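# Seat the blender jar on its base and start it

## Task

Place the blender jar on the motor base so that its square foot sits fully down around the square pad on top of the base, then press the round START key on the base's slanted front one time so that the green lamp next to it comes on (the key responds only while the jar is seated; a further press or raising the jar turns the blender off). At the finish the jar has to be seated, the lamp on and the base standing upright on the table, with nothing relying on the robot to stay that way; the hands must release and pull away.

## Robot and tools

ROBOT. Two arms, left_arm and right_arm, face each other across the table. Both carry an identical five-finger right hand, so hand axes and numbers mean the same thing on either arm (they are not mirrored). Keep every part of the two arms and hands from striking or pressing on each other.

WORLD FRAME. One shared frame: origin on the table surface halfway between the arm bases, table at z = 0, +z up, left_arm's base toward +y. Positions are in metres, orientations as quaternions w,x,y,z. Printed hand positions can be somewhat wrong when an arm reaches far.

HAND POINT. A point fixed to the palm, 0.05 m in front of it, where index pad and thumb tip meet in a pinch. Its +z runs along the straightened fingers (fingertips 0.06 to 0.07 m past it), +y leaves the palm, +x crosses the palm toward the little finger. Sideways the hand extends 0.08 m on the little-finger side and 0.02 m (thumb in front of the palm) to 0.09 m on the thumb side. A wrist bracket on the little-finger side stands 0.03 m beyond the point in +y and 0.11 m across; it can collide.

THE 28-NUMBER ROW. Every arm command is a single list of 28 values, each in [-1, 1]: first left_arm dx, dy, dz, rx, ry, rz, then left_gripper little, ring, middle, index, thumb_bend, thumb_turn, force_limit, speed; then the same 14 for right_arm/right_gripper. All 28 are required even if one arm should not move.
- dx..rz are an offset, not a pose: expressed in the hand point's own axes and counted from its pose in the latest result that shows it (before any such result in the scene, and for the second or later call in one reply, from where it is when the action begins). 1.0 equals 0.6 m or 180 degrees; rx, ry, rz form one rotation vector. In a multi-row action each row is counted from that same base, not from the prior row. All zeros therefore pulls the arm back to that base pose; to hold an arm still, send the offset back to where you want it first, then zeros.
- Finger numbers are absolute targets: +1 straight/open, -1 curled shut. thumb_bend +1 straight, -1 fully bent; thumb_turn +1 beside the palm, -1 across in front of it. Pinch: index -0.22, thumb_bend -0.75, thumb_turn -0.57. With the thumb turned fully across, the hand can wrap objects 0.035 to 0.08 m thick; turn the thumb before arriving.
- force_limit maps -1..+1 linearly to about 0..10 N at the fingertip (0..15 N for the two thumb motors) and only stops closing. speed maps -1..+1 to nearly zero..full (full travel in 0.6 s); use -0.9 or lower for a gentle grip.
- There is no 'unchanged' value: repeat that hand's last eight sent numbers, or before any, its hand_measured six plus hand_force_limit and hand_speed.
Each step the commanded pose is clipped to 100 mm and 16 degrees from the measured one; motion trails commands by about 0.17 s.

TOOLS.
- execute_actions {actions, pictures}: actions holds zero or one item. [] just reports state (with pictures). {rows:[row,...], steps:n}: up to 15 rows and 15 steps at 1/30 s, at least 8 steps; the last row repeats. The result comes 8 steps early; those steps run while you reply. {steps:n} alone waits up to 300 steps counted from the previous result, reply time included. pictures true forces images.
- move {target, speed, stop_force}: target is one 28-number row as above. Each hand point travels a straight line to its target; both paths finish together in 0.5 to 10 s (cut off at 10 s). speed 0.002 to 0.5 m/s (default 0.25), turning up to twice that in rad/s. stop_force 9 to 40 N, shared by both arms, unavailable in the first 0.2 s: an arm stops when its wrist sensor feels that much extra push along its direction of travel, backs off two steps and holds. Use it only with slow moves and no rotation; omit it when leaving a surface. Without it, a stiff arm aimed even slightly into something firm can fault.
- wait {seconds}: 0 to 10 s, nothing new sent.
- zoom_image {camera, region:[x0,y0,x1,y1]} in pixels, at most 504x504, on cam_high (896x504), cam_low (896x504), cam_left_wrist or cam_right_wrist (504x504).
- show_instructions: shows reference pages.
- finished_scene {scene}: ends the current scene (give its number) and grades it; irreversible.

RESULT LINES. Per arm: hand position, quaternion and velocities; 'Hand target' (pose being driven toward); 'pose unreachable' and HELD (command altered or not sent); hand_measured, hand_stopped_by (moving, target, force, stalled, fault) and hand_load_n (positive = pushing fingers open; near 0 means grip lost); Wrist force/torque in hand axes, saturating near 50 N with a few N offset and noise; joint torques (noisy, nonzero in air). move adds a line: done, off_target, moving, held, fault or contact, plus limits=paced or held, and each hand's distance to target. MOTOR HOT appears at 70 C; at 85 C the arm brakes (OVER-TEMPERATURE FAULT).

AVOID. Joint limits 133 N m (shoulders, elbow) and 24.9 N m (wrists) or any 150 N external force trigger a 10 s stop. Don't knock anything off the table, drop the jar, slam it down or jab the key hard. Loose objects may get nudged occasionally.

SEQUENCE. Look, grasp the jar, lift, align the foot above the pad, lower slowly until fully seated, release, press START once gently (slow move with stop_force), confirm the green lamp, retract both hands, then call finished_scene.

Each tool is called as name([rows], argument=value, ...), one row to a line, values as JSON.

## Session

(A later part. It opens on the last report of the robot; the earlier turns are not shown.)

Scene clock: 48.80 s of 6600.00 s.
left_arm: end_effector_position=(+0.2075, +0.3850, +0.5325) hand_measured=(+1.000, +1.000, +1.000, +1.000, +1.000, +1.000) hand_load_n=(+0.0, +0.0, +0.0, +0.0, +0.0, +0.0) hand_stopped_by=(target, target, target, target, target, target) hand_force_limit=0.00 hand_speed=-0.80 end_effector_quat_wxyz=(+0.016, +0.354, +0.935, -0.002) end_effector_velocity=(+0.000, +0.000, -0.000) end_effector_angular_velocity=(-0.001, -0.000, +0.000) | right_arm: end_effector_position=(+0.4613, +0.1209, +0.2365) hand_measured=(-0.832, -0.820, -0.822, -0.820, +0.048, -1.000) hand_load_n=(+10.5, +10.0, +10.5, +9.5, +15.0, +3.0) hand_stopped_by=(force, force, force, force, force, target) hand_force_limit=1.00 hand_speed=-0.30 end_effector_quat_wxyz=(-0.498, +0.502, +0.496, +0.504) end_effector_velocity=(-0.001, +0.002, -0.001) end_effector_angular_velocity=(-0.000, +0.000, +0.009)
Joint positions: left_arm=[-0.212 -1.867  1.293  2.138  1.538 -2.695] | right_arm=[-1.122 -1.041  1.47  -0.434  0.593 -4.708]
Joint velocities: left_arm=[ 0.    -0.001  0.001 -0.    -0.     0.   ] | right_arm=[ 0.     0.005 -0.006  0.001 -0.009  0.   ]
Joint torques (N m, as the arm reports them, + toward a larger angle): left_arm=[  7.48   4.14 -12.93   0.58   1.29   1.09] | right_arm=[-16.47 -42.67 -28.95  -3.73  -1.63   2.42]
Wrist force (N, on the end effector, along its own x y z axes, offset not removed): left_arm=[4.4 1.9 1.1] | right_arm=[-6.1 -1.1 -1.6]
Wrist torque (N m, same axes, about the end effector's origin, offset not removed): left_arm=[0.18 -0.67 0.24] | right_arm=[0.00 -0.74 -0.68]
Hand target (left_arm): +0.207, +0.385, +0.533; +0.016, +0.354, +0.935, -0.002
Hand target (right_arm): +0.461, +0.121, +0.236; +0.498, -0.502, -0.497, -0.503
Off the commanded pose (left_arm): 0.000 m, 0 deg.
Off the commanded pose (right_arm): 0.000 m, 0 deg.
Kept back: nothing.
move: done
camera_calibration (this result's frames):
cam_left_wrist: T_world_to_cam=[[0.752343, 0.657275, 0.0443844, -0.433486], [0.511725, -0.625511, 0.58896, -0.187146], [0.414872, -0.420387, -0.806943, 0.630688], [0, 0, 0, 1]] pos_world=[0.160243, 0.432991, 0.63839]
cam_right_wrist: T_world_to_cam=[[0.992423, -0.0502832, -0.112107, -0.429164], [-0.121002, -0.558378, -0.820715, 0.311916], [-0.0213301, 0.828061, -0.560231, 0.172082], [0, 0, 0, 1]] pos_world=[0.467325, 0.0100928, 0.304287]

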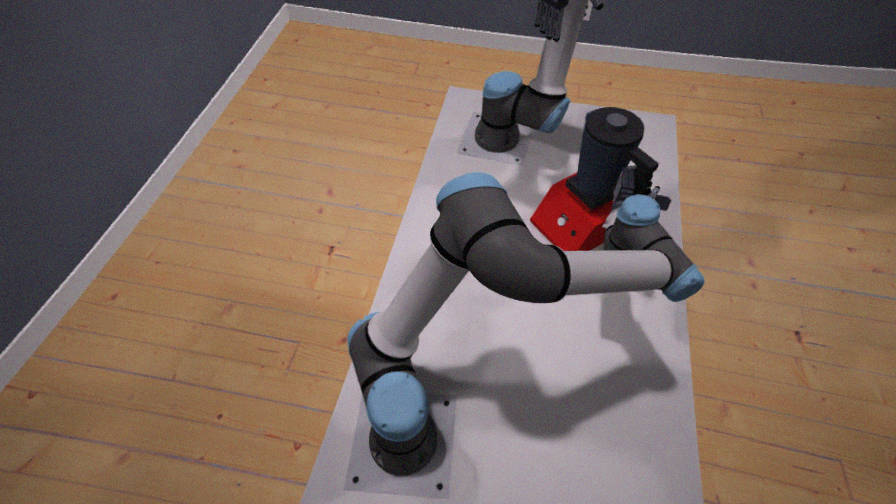

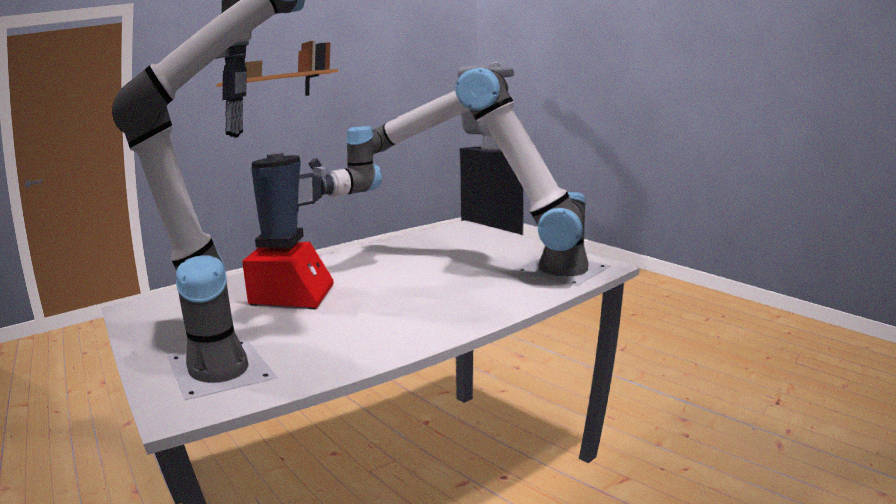

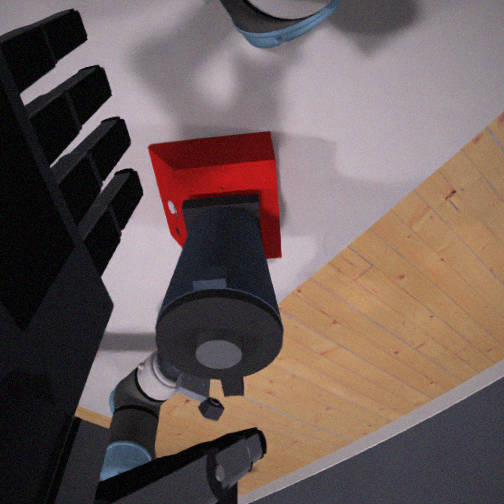

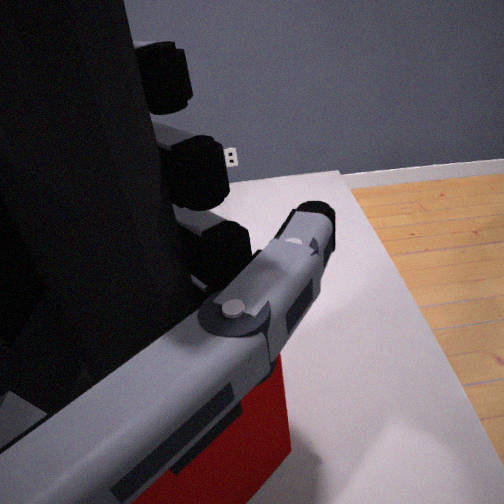

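move(target=[0,0,0,0,0,0,1,1,1,1,1,1,0,-0.8,-0.045,0,0,0.004,0,0,-0.985,-0.985,-0.985,-0.985,-1,-1,1,-0.3], speed=0.006, stop_force=10)

zoom_image(camera="cam_low", region=[230,150,350,280])

zoom_image(camera="cam_left_wrist", region=[140,120,300,280])

zoom_image(camera="cam_high", region=[530,140,650,250])

Scene clock: 53.80 s of 6600.00 s.
left_arm: end_effector_position=(+0.2075, +0.3850, +0.5325) hand_measured=(+1.000, +1.000, +1.000, +1.000, +1.000, +1.000) hand_load_n=(+0.0, +0.0, +0.0, +0.0, +0.0, +0.0) hand_stopped_by=(target, target, target, target, target, target) hand_force_limit=0.00 hand_speed=-0.80 end_effector_quat_wxyz=(+0.016, +0.354, +0.935, -0.002) end_effector_velocity=(+0.000, +0.001, +0.000) end_effector_angular_velocity=(+0.001, -0.000, +0.001) | right_arm: end_effector_position=(+0.4613, +0.1209, +0.2111) hand_measured=(-0.832, -0.820, -0.822, -0.820, +0.048, -1.000) hand_load_n=(+9.0, +9.0, +11.0, +11.0, +15.0, +3.0) hand_stopped_by=(force, force, force, force, force, target) hand_force_limit=1.00 hand_speed=-0.30 end_effector_quat_wxyz=(-0.501, +0.499, +0.499, +0.501) end_effector_velocity=(+0.000, -0.000, +0.001) end_effector_angular_velocity=(-0.002, +0.004, -0.002)
Joint positions: left_arm=[-0.212 -1.867  1.293  2.138  1.538 -2.695] | right_arm=[-1.126 -1.011  1.493 -0.488  0.578 -4.708]
Joint velocities: left_arm=[ 0.001 -0.    -0.     0.001 -0.    -0.   ] | right_arm=[-0.    -0.002 -0.002  0.007  0.002  0.001]
Joint torques (N m, as the arm reports them, + toward a larger angle): left_arm=[  8.3    3.81 -13.64   0.55   1.19   0.78] | right_arm=[-15.8  -39.96 -18.7    1.05   2.99  -0.7 ]
Wrist force (N, on the end effector, along its own x y z axes, offset not removed): left_arm=[2.6 1.8 0.6] | right_arm=[23.0 -7.6 3.7]
Wrist torque (N m, same axes, about the end effector's origin, offset not removed): left_arm=[0.16 -0.32 0.18] | right_arm=[-0.21 -1.07 3.05]
Hand target (left_arm): +0.207, +0.385, +0.533; +0.016, +0.354, +0.935, -0.002
Hand target (right_arm): +0.461, +0.121, +0.211; +0.501, -0.499, -0.499, -0.501
Off the commanded pose (left_arm): 0.000 m, 0 deg.
Off the commanded pose (right_arm): 0.002 m, 0 deg.
Kept back: nothing.
move: contact (right_arm)
camera_calibration (this result's frames):
cam_left_wrist: T_world_to_cam=[[0.752343, 0.657275, 0.0443843, -0.433486], [0.511725, -0.625511, 0.58896, -0.187146], [0.414871, -0.420387, -0.806943, 0.630688], [0, 0, 0, 1]] pos_world=[0.160243, 0.432991, 0.63839]
cam_right_wrist: T_world_to_cam=[[0.992951, -0.038502, -0.112096, -0.433712], [-0.114356, -0.559801, -0.820698, 0.288192], [-0.0311527, 0.827732, -0.560258, 0.162379], [0, 0, 0, 1]] pos_world=[0.46867, 0.0102253, 0.278876]

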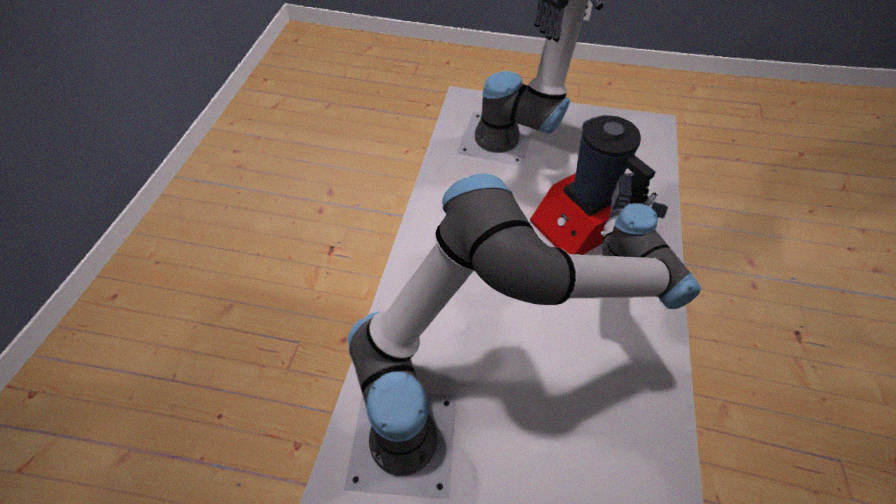

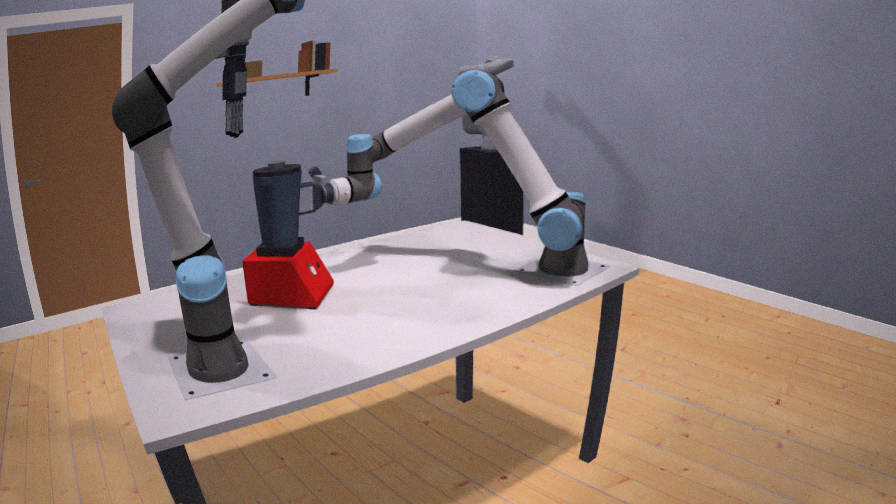

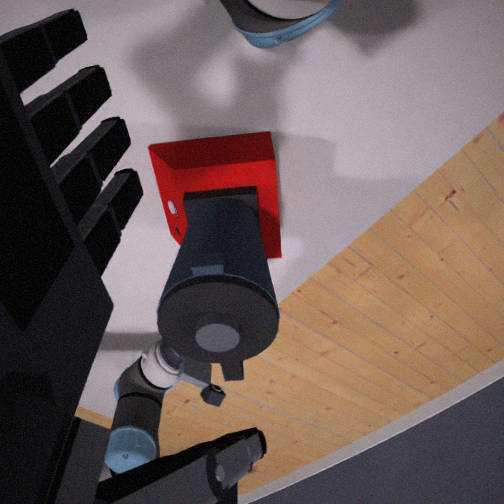

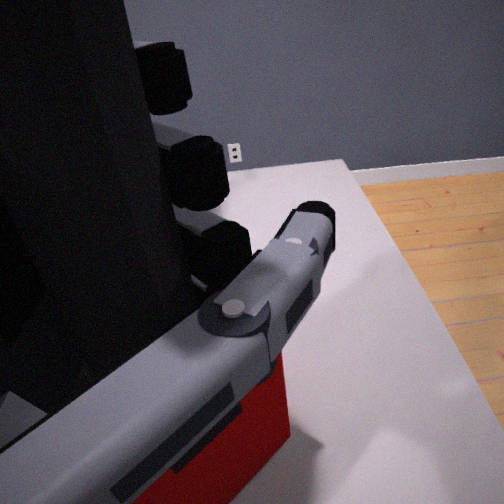

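Region (230, 150, 350, 280) of cam_low's 896x504 image, scaled by 3.877, with more detail than that image has; it fills the left 465 columns of this view, and the rest is white.

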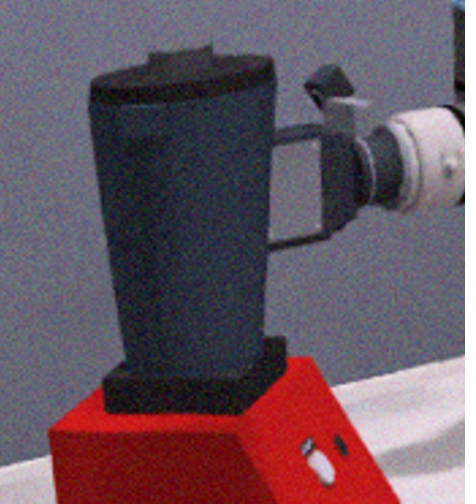

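Region (140, 120, 300, 280) of cam_left_wrist's 504x504 image, scaled by 3.150, with more detail than that image has.

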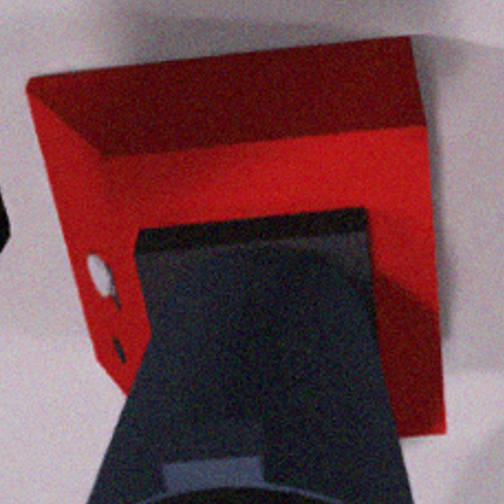

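Region (530, 140, 650, 250) of cam_high's 896x504 image, scaled by 4.200, with more detail than that image has; it fills the top 462 rows of this view, and the rest is white.

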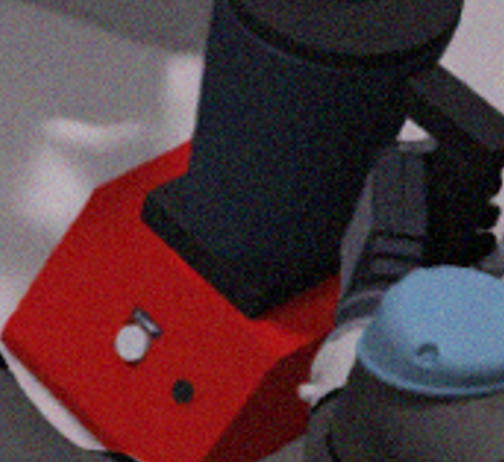

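move(target=[0,0,0,0,0,0,1,1,1,1,1,1,0,-0.8,0.004,0,0,0,0,0,-0.1,-0.1,-0.1,-0.1,1,-1,1,-0.3], speed=0.01)

move(target=[0,0,0,0,0,0,1,1,1,1,1,1,0,-0.8,0,0.0217,-0.023,-0.167,0,0,-0.1,-0.1,-0.1,-0.1,1,-1,1,-0.3], speed=0.1)

move(target=[0,0,0,0,0,0,1,1,1,1,1,1,0,-0.8,0,0,0,0,0,0,1,1,1,1,1,-1,1,0])

Scene clock: 56.20 s of 6600.00 s.
left_arm: end_effector_position=(+0.2075, +0.3850, +0.5325) hand_measured=(+1.000, +1.000, +1.000, +1.000, +1.000, +1.000) hand_load_n=(+0.0, +0.0, +0.0, +0.0, +0.0, +0.0) hand_stopped_by=(target, target, target, target, target, target) hand_force_limit=0.00 hand_speed=-0.80 end_effector_quat_wxyz=(+0.016, +0.354, +0.935, -0.002) end_effector_velocity=(-0.000, -0.000, +0.000) end_effector_angular_velocity=(+0.002, -0.000, +0.000) | right_arm: end_effector_position=(+0.4613, +0.1209, +0.2135) hand_measured=(-0.100, -0.100, -0.100, -0.100, +1.000, -1.000) hand_load_n=(+0.0, +0.0, +0.0, +0.0, +0.0, +0.0) hand_stopped_by=(target, target, target, target, target, target) hand_force_limit=1.00 hand_speed=-0.30 end_effector_quat_wxyz=(-0.501, +0.499, +0.499, +0.501) end_effector_velocity=(-0.000, -0.000, -0.001) end_effector_angular_velocity=(-0.001, -0.000, -0.001)
Joint positions: left_arm=[-0.212 -1.867  1.293  2.138  1.538 -2.695] | right_arm=[-1.126 -1.014  1.491 -0.483  0.578 -4.708]
Joint velocities: left_arm=[ 0.     0.001 -0.     0.001  0.    -0.   ] | right_arm=[-0.    -0.     0.002  0.     0.001 -0.002]
Joint torques (N m, as the arm reports them, + toward a larger angle): left_arm=[  8.     4.56 -13.97   0.45   1.31   0.84] | right_arm=[ -9.61 -53.95 -25.63   0.53  -1.48   1.21]
Wrist force (N, on the end effector, along its own x y z axes, offset not removed): left_arm=[2.8 2.6 1.5] | right_arm=[2.7 0.6 0.0]
Wrist torque (N m, same axes, about the end effector's origin, offset not removed): left_arm=[0.28 -0.40 0.29] | right_arm=[0.28 -0.42 0.19]
Hand target (left_arm): +0.207, +0.385, +0.533; +0.016, +0.354, +0.935, -0.002
Hand target (right_arm): +0.461, +0.121, +0.214; +0.501, -0.499, -0.499, -0.501
Off the commanded pose (left_arm): 0.000 m, 0 deg.
Off the commanded pose (right_arm): 0.000 m, 0 deg.
Kept back: nothing.
move: done
camera_calibration (this result's frames):
cam_left_wrist: T_world_to_cam=[[0.752343, 0.657275, 0.0443845, -0.433486], [0.511725, -0.625511, 0.58896, -0.187145], [0.414871, -0.420387, -0.806943, 0.630688], [0, 0, 0, 1]] pos_world=[0.160243, 0.432991, 0.63839]
cam_right_wrist: T_world_to_cam=[[0.992953, -0.0384558, -0.112095, -0.433416], [-0.11433, -0.559806, -0.820698, 0.290155], [-0.031191, 0.827731, -0.560258, 0.163729], [0, 0, 0, 1]] pos_world=[0.468642, 0.0102391, 0.281276]

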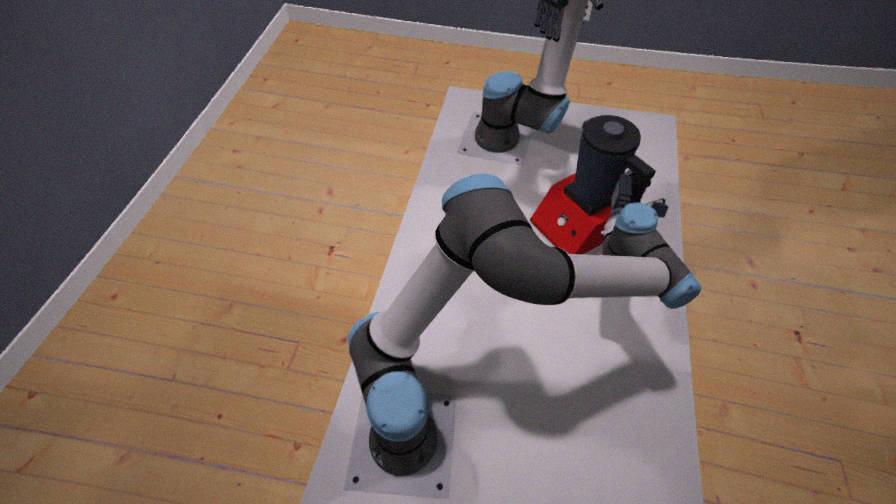

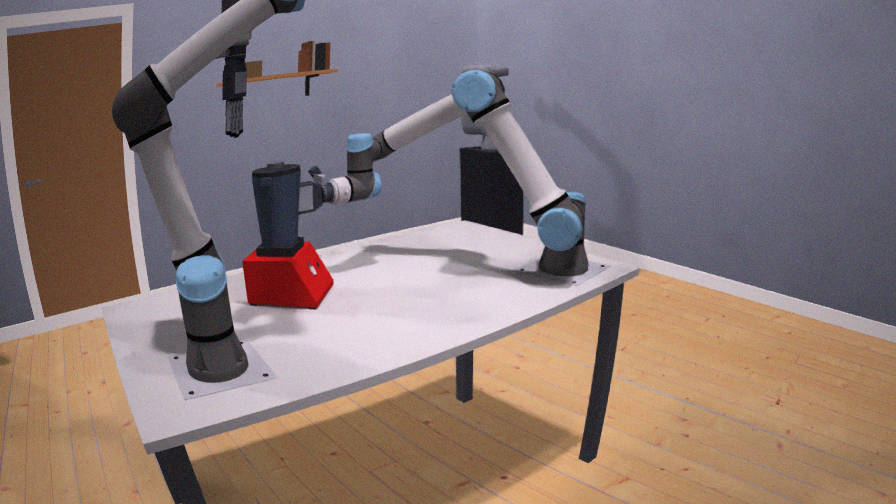

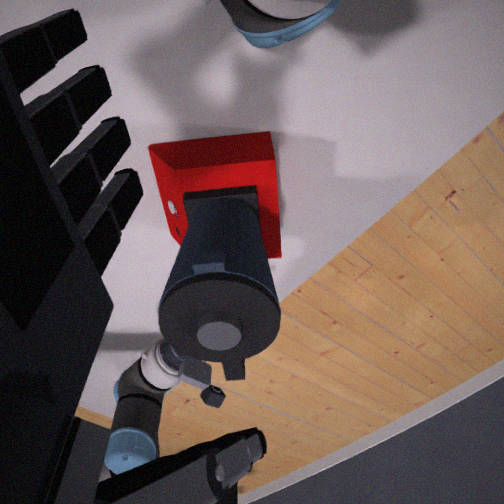

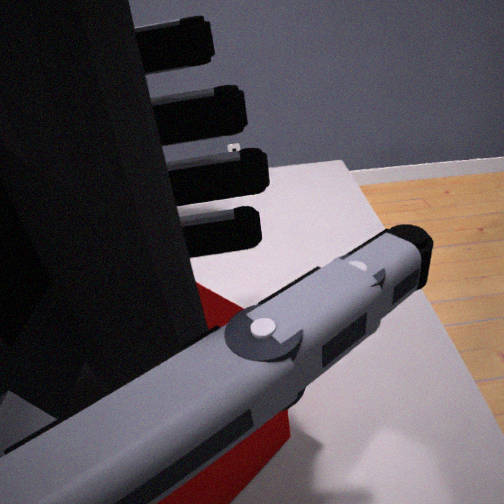

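Scene clock: 59.20 s of 6600.00 s.
left_arm: end_effector_position=(+0.2075, +0.3850, +0.5325) hand_measured=(+1.000, +1.000, +1.000, +1.000, +1.000, +1.000) hand_load_n=(+0.0, +0.0, +0.0, +0.0, +0.0, +0.0) hand_stopped_by=(target, target, target, target, target, target) hand_force_limit=0.00 hand_speed=-0.80 end_effector_quat_wxyz=(+0.016, +0.354, +0.935, -0.002) end_effector_velocity=(-0.000, +0.000, +0.000) end_effector_angular_velocity=(-0.001, +0.000, +0.000) | right_arm: end_effector_position=(+0.4741, +0.1070, +0.2134) hand_measured=(-0.100, -0.100, -0.100, -0.100, +1.000, -1.000) hand_load_n=(+0.0, +0.0, +0.0, +0.0, +0.0, +0.0) hand_stopped_by=(target, target, target, target, target, target) hand_force_limit=1.00 hand_speed=-0.30 end_effector_quat_wxyz=(-0.355, +0.612, +0.353, +0.613) end_effector_velocity=(+0.000, +0.001, +0.001) end_effector_angular_velocity=(+0.001, -0.002, -0.012)
Joint positions: left_arm=[-0.212 -1.867  1.293  2.138  1.538 -2.695] | right_arm=[-0.941 -1.068  1.578 -0.513  1.286 -4.71 ]
Joint velocities: left_arm=[-0.    -0.    -0.001 -0.     0.    -0.   ] | right_arm=[ 0.006  0.002 -0.004  0.001  0.018 -0.001]
Joint torques (N m, as the arm reports them, + toward a larger angle): left_arm=[  7.47   5.15 -14.32   0.39   1.26   0.84] | right_arm=[ 14.09 -36.44 -24.15   0.02   1.24  -2.35]
Wrist force (N, on the end effector, along its own x y z axes, offset not removed): left_arm=[2.7 2.2 1.2] | right_arm=[3.1 0.9 -0.3]
Wrist torque (N m, same axes, about the end effector's origin, offset not removed): left_arm=[0.27 -0.34 0.24] | right_arm=[0.25 -0.55 0.29]
Hand target (left_arm): +0.207, +0.385, +0.533; +0.016, +0.354, +0.935, -0.002
Hand target (right_arm): +0.474, +0.107, +0.213; -0.354, +0.612, +0.353, +0.613
Off the commanded pose (left_arm): 0.000 m, 0 deg.
Off the commanded pose (right_arm): 0.000 m, 0 deg.
Kept back: nothing.
move: done
camera_calibration (this result's frames):
cam_left_wrist: T_world_to_cam=[[0.752343, 0.657275, 0.0443845, -0.433486], [0.511725, -0.625511, 0.58896, -0.187145], [0.414872, -0.420387, -0.806943, 0.630688], [0, 0, 0, 1]] pos_world=[0.160243, 0.432991, 0.63839]
cam_right_wrist: T_world_to_cam=[[0.840758, -0.52941, -0.113364, -0.321805], [-0.379837, -0.427565, -0.820312, 0.395391], [0.385811, 0.732743, -0.560568, -0.0118947], [0, 0, 0, 1]] pos_world=[0.425334, 0.00740402, 0.281195]

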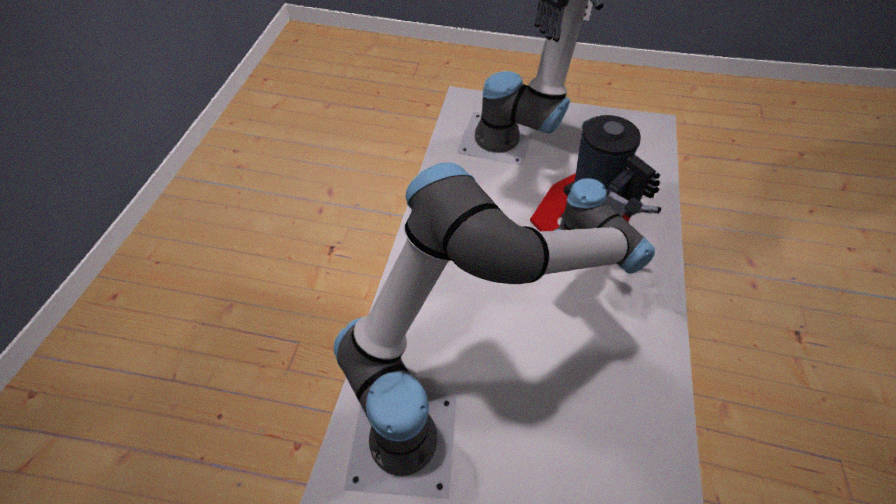

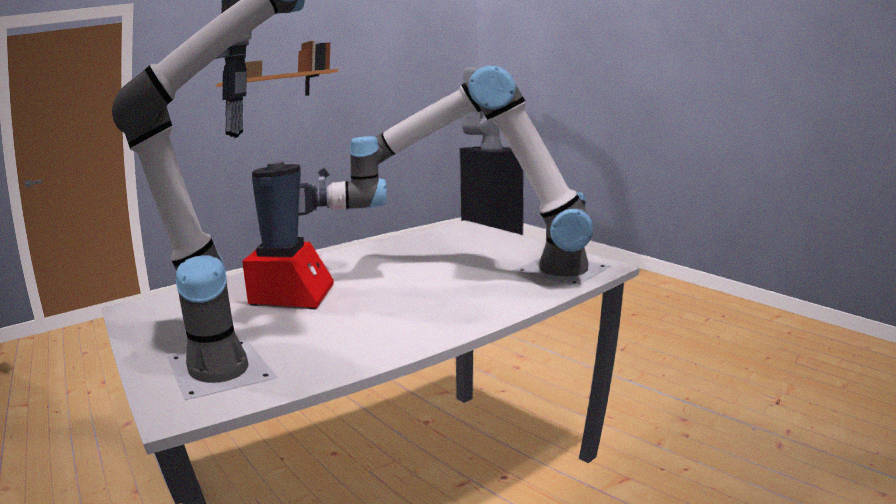

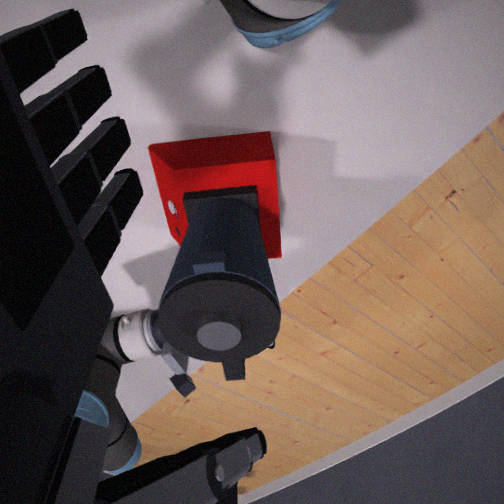

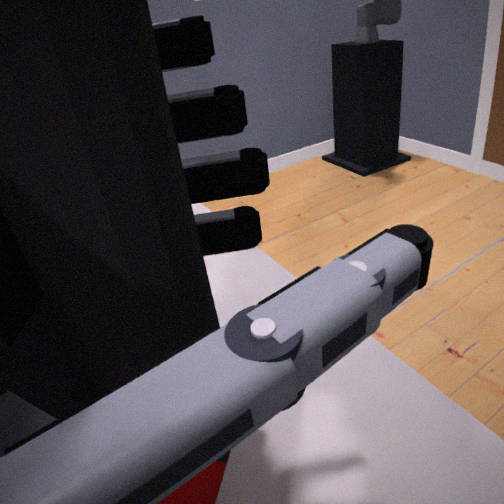

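Scene clock: 60.13 s of 6600.00 s.
left_arm: end_effector_position=(+0.2075, +0.3850, +0.5325) hand_measured=(+1.000, +1.000, +1.000, +1.000, +1.000, +1.000) hand_load_n=(+0.0, +0.0, +0.0, +0.0, +0.0, +0.0) hand_stopped_by=(target, target, target, target, target, target) hand_force_limit=0.00 hand_speed=-0.80 end_effector_quat_wxyz=(+0.016, +0.354, +0.935, -0.002) end_effector_velocity=(+0.000, +0.000, -0.000) end_effector_angular_velocity=(+0.001, -0.000, +0.000) | right_arm: end_effector_position=(+0.4741, +0.1070, +0.2134) hand_measured=(+1.000, +1.000, +1.000, +1.000, +1.000, -1.000) hand_load_n=(+0.0, +0.0, +0.0, +0.0, +0.0, +0.0) hand_stopped_by=(target, target, target, target, target, target) hand_force_limit=1.00 hand_speed=0.00 end_effector_quat_wxyz=(-0.355, +0.612, +0.353, +0.613) end_effector_velocity=(-0.000, +0.000, +0.001) end_effector_angular_velocity=(+0.001, +0.000, +0.000)
Joint positions: left_arm=[-0.212 -1.867  1.293  2.138  1.538 -2.695] | right_arm=[-0.941 -1.068  1.578 -0.513  1.286 -4.71 ]
Joint velocities: left_arm=[0. 0. 0. 0. 0. 0.] | right_arm=[ 0.    -0.001  0.    -0.001  0.     0.001]
Joint torques (N m, as the arm reports them, + toward a larger angle): left_arm=[  7.52   4.91 -12.46   0.56   1.17   0.87] | right_arm=[-15.37 -52.41  -8.76  -3.47  -1.51  -1.73]
Wrist force (N, on the end effector, along its own x y z axes, offset not removed): left_arm=[3.1 3.7 1.5] | right_arm=[4.1 0.5 -1.1]
Wrist torque (N m, same axes, about the end effector's origin, offset not removed): left_arm=[0.44 -0.50 0.27] | right_arm=[0.22 -0.81 0.25]
Hand target (left_arm): +0.207, +0.385, +0.533; +0.016, +0.354, +0.935, -0.002
Hand target (right_arm): +0.474, +0.107, +0.213; -0.355, +0.612, +0.353, +0.613
Off the commanded pose (left_arm): 0.000 m, 0 deg.
Off the commanded pose (right_arm): 0.000 m, 0 deg.
Kept back: nothing.
move: done
camera_calibration (this result's frames):
cam_left_wrist: T_world_to_cam=[[0.752343, 0.657275, 0.0443845, -0.433486], [0.511725, -0.625511, 0.58896, -0.187145], [0.414871, -0.420387, -0.806943, 0.630688], [0, 0, 0, 1]] pos_world=[0.160243, 0.432991, 0.63839]
cam_right_wrist: T_world_to_cam=[[0.840784, -0.529368, -0.113364, -0.321781], [-0.379826, -0.427603, -0.820298, 0.395373], [0.385764, 0.732752, -0.560589, -0.0118805], [0, 0, 0, 1]] pos_world=[0.425304, 0.00742757, 0.281185]

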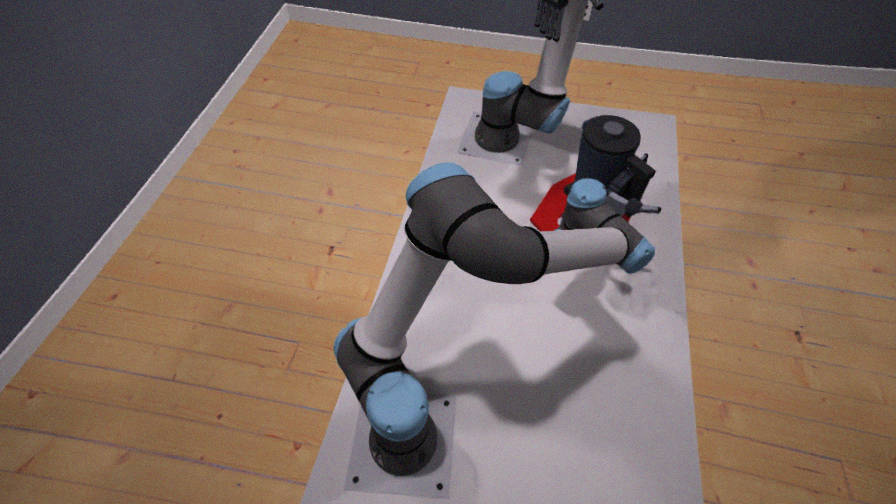

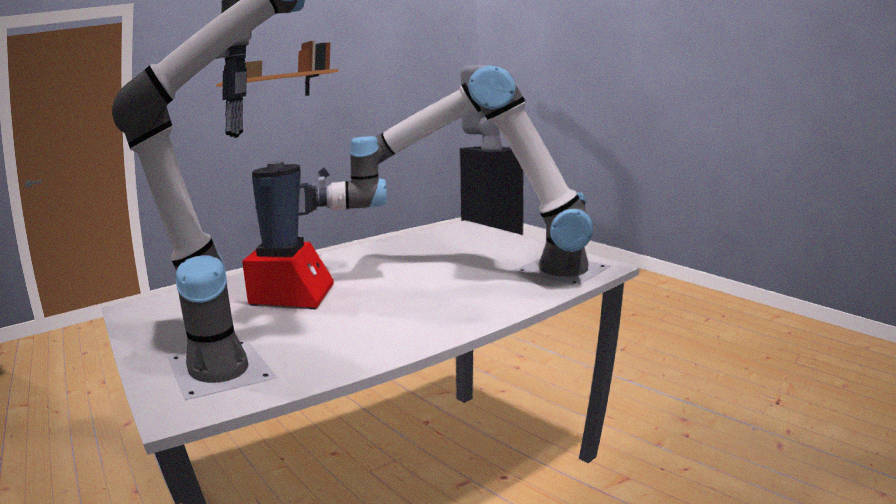

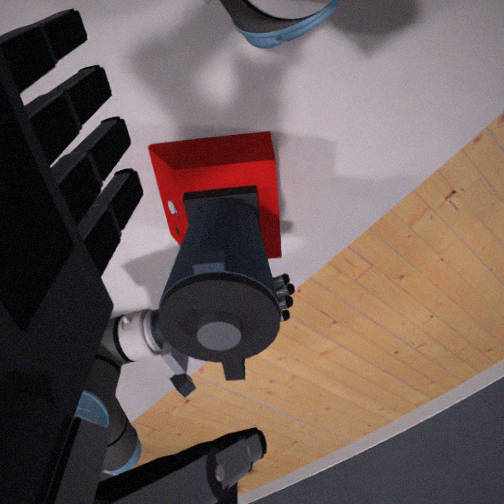

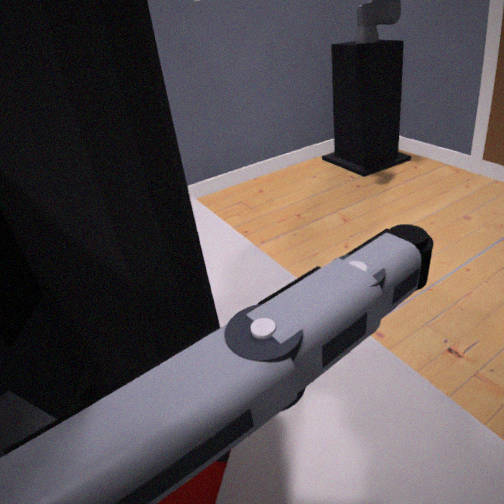

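move(target=[0,0,0,0,0,0,1,1,1,1,1,1,0,-0.8,0,0,-0.3333,0,0,0,1,1,1,1,1,-1,1,0], speed=0.1)

move(target=[0,0,0,0,0,0,1,1,1,1,1,1,0,-0.8,-0.1327,-0.2223,-0.004,-0.076,-0.1659,0.0203,-1,-1,-1,1,1,-1,1,0.5], speed=0.12)

zoom_image(camera="cam_low", region=[270,210,390,310])

zoom_image(camera="cam_left_wrist", region=[90,140,230,280])

Scene clock: 63.77 s of 6600.00 s.
left_arm: end_effector_position=(+0.2075, +0.3850, +0.5325) hand_measured=(+1.000, +1.000, +1.000, +1.000, +1.000, +1.000) hand_load_n=(+0.0, +0.0, +0.0, +0.0, +0.0, +0.0) hand_stopped_by=(target, target, target, target, target, target) hand_force_limit=0.00 hand_speed=-0.80 end_effector_quat_wxyz=(+0.016, +0.354, +0.935, -0.002) end_effector_velocity=(-0.000, -0.000, +0.000) end_effector_angular_velocity=(-0.001, +0.000, -0.000) | right_arm: end_effector_position=(+0.3747, -0.0663, +0.2128) hand_measured=(+1.000, +1.000, +1.000, +1.000, +1.000, -1.000) hand_load_n=(+0.0, +0.0, +0.0, +0.0, +0.0, +0.0) hand_stopped_by=(target, target, target, target, target, target) hand_force_limit=1.00 hand_speed=0.00 end_effector_quat_wxyz=(-0.355, +0.612, +0.353, +0.613) end_effector_velocity=(-0.001, -0.002, +0.001) end_effector_angular_velocity=(+0.000, -0.002, +0.000)
Joint positions: left_arm=[-0.212 -1.867  1.293  2.138  1.538 -2.695] | right_arm=[-1.104 -1.498  2.168 -0.673  1.124 -4.71 ]
Joint velocities: left_arm=[-0.001  0.001 -0.002  0.001 -0.    -0.001] | right_arm=[-0.003 -0.006  0.005 -0.    -0.003 -0.001]
Joint torques (N m, as the arm reports them, + toward a larger angle): left_arm=[  7.64   4.91 -13.2    0.58   1.41   0.69] | right_arm=[-15.32 -29.91 -10.63  -3.42  -1.19   1.99]
Wrist force (N, on the end effector, along its own x y z axes, offset not removed): left_arm=[3.3 1.6 1.0] | right_arm=[4.0 0.6 1.7]
Wrist torque (N m, same axes, about the end effector's origin, offset not removed): left_arm=[0.20 -0.50 0.14] | right_arm=[0.08 -0.64 0.43]
Hand target (left_arm): +0.207, +0.385, +0.533; +0.016, +0.354, +0.935, -0.002
Hand target (right_arm): +0.375, -0.066, +0.213; -0.355, +0.612, +0.353, +0.613
Off the commanded pose (left_arm): 0.000 m, 0 deg.
Off the commanded pose (right_arm): 0.000 m, 0 deg.
Kept back: nothing.
move: done
camera_calibration (this result's frames):
cam_left_wrist: T_world_to_cam=[[0.752343, 0.657275, 0.0443843, -0.433486], [0.511725, -0.625511, 0.58896, -0.187145], [0.414871, -0.420387, -0.806943, 0.630688], [0, 0, 0, 1]] pos_world=[0.160243, 0.432991, 0.63839]
cam_right_wrist: T_world_to_cam=[[0.840737, -0.52939, -0.113612, -0.329946], [-0.379996, -0.427435, -0.820306, 0.283129], [0.385701, 0.732834, -0.560526, 0.153092], [0, 0, 0, 1]] pos_world=[0.325938, -0.165842, 0.280578]

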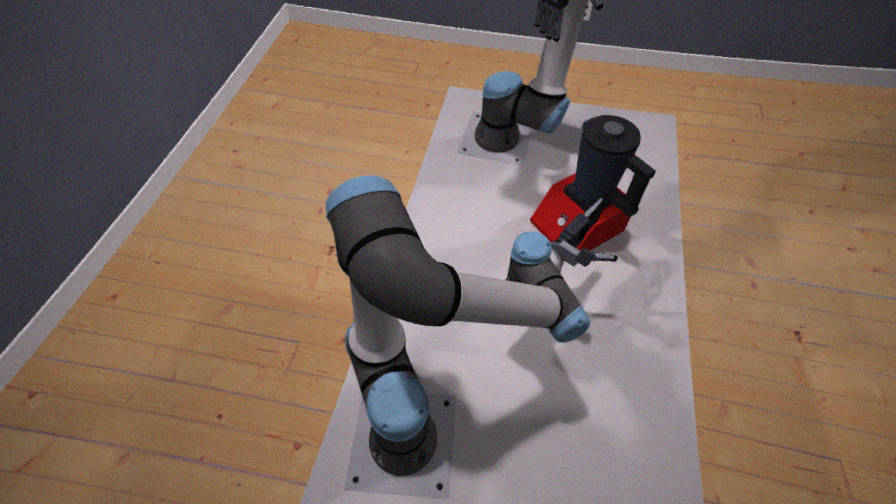

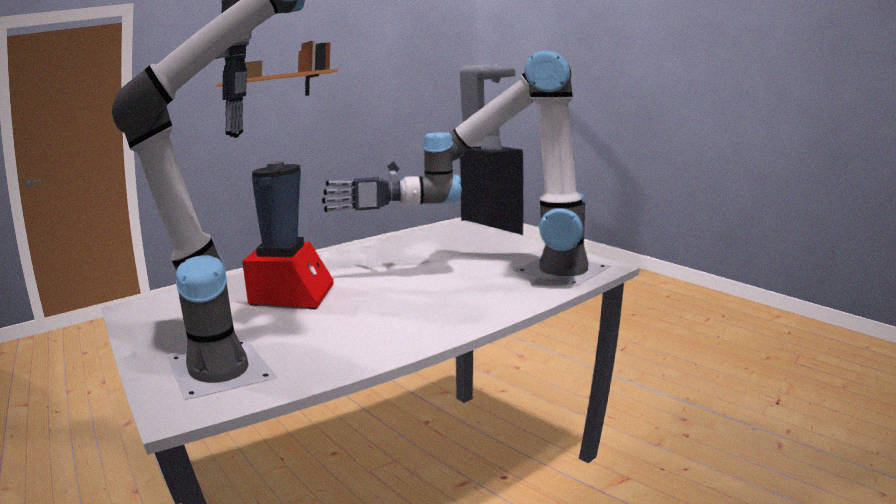

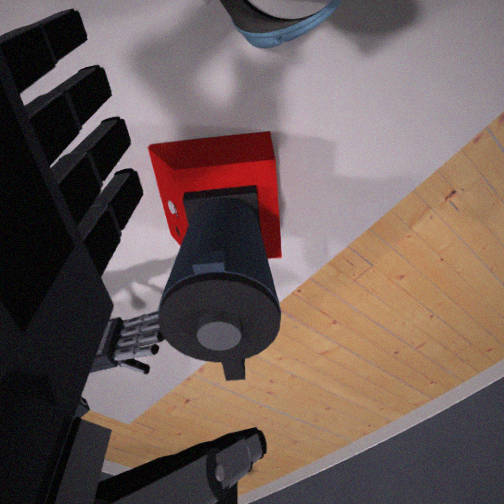

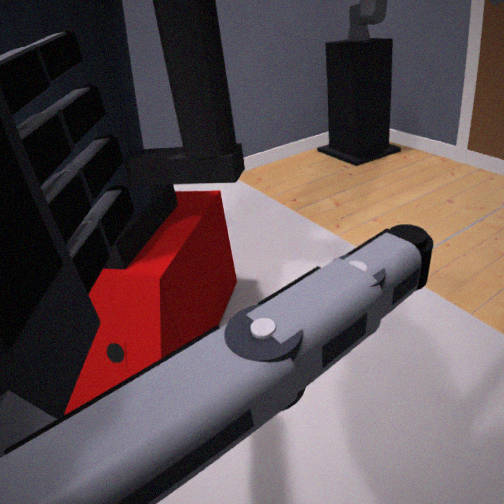

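Scene clock: 66.63 s of 6600.00 s.
left_arm: end_effector_position=(+0.2075, +0.3850, +0.5325) hand_measured=(+1.000, +1.000, +1.000, +1.000, +1.000, +1.000) hand_load_n=(+0.0, +0.0, +0.0, +0.0, +0.0, +0.0) hand_stopped_by=(target, target, target, target, target, target) hand_force_limit=0.00 hand_speed=-0.80 end_effector_quat_wxyz=(+0.016, +0.354, +0.935, -0.002) end_effector_velocity=(-0.000, +0.000, -0.000) end_effector_angular_velocity=(-0.000, +0.000, -0.001) | right_arm: end_effector_position=(+0.2579, -0.0019, +0.1335) hand_measured=(-1.000, -1.000, -1.000, +1.000, +1.000, -1.000) hand_load_n=(+0.0, +0.0, +0.0, +0.0, +0.0, +0.0) hand_stopped_by=(target, target, target, target, target, target) hand_force_limit=1.00 hand_speed=0.50 end_effector_quat_wxyz=(-0.197, +0.796, +0.339, +0.461) end_effector_velocity=(-0.002, +0.001, -0.002) end_effector_angular_velocity=(-0.007, +0.007, -0.005)
Joint positions: left_arm=[-0.212 -1.867  1.293  2.138  1.538 -2.695] | right_arm=[-0.609 -1.222  1.732  0.028  1.823 -4.564]
Joint velocities: left_arm=[-0.001 -0.001  0.001 -0.     0.    -0.   ] | right_arm=[ 0.006  0.008 -0.011  0.014  0.008  0.009]
Joint torques (N m, as the arm reports them, + toward a larger angle): left_arm=[  7.15   5.2  -13.71   0.57   1.49   1.02] | right_arm=[ 14.12 -27.13 -24.     1.17   1.29   1.87]
Wrist force (N, on the end effector, along its own x y z axes, offset not removed): left_arm=[2.8 3.3 1.1] | right_arm=[2.8 -0.7 0.4]
Wrist torque (N m, same axes, about the end effector's origin, offset not removed): left_arm=[0.28 -0.38 0.19] | right_arm=[0.03 -0.39 0.16]
Hand target (left_arm): +0.207, +0.385, +0.533; +0.016, +0.354, +0.935, -0.002
Hand target (right_arm): +0.258, -0.002, +0.133; -0.196, +0.796, +0.339, +0.461
Off the commanded pose (left_arm): 0.000 m, 0 deg.
Off the commanded pose (right_arm): 0.000 m, 0 deg.
Kept back: nothing.
move: done
camera_calibration (this result's frames):
cam_left_wrist: T_world_to_cam=[[0.752343, 0.657275, 0.0443844, -0.433486], [0.511725, -0.625511, 0.58896, -0.187146], [0.414872, -0.420387, -0.806943, 0.630688], [0, 0, 0, 1]] pos_world=[0.160243, 0.432991, 0.63839]
cam_right_wrist: T_world_to_cam=[[0.653158, -0.753203, -0.0779093, -0.163491], [-0.703279, -0.565271, -0.431124, 0.232384], [0.280684, 0.336384, -0.898923, 0.178038], [0, 0, 0, 1]] pos_world=[0.220243, -0.0516712, 0.247491]

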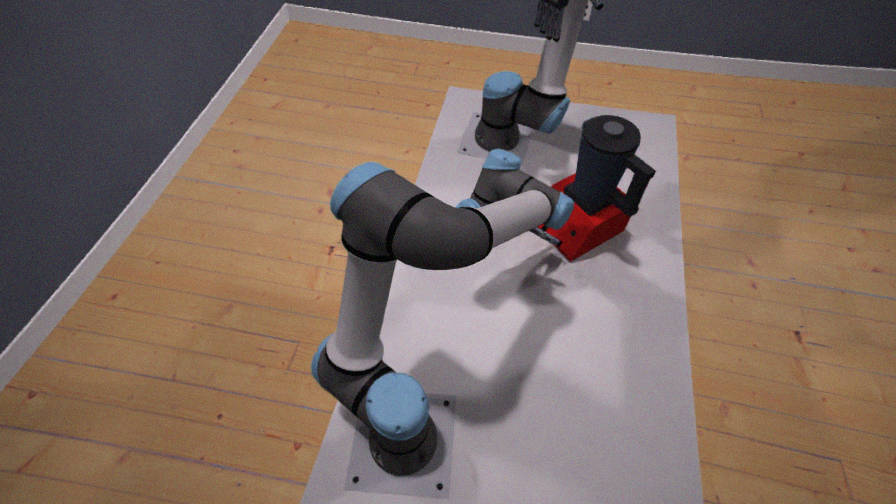

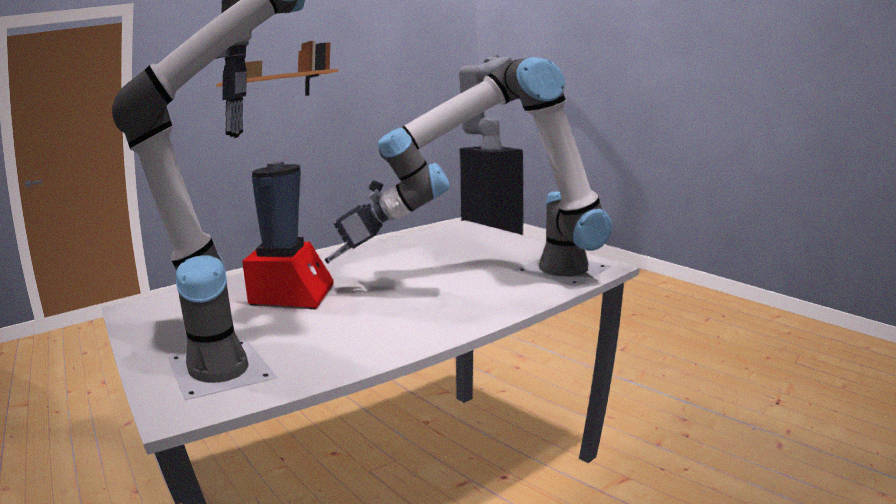

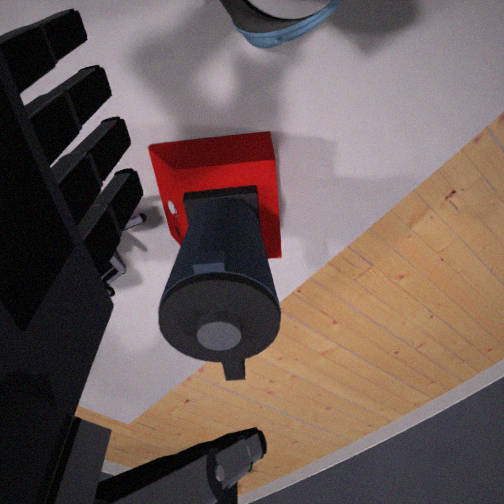

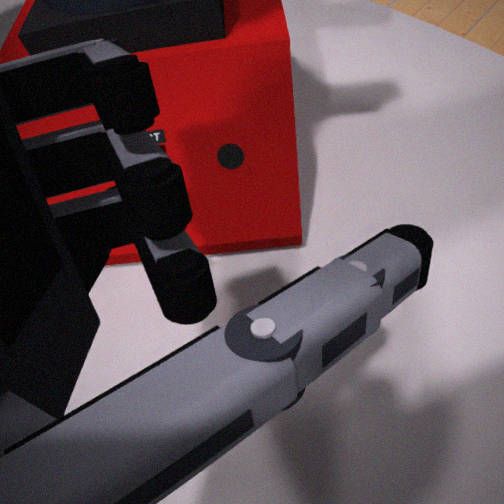

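Region (270, 210, 390, 310) of cam_low's 896x504 image, scaled by 4.200, with more detail than that image has.

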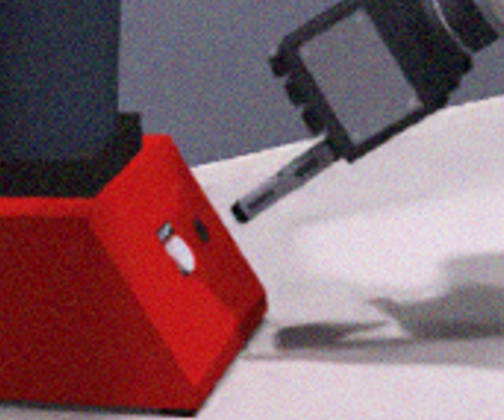

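Region (90, 140, 230, 280) of cam_left_wrist's 504x504 image, scaled by 3.600, with more detail than that image has.

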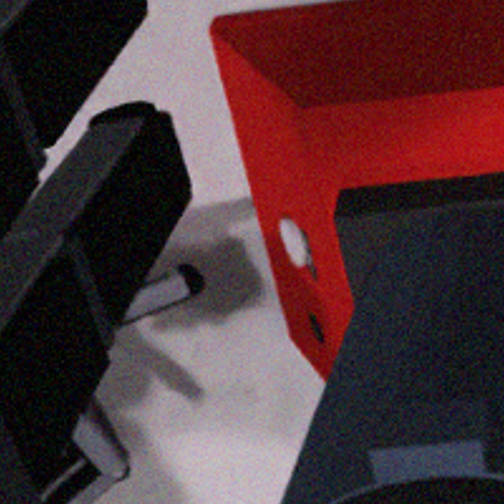

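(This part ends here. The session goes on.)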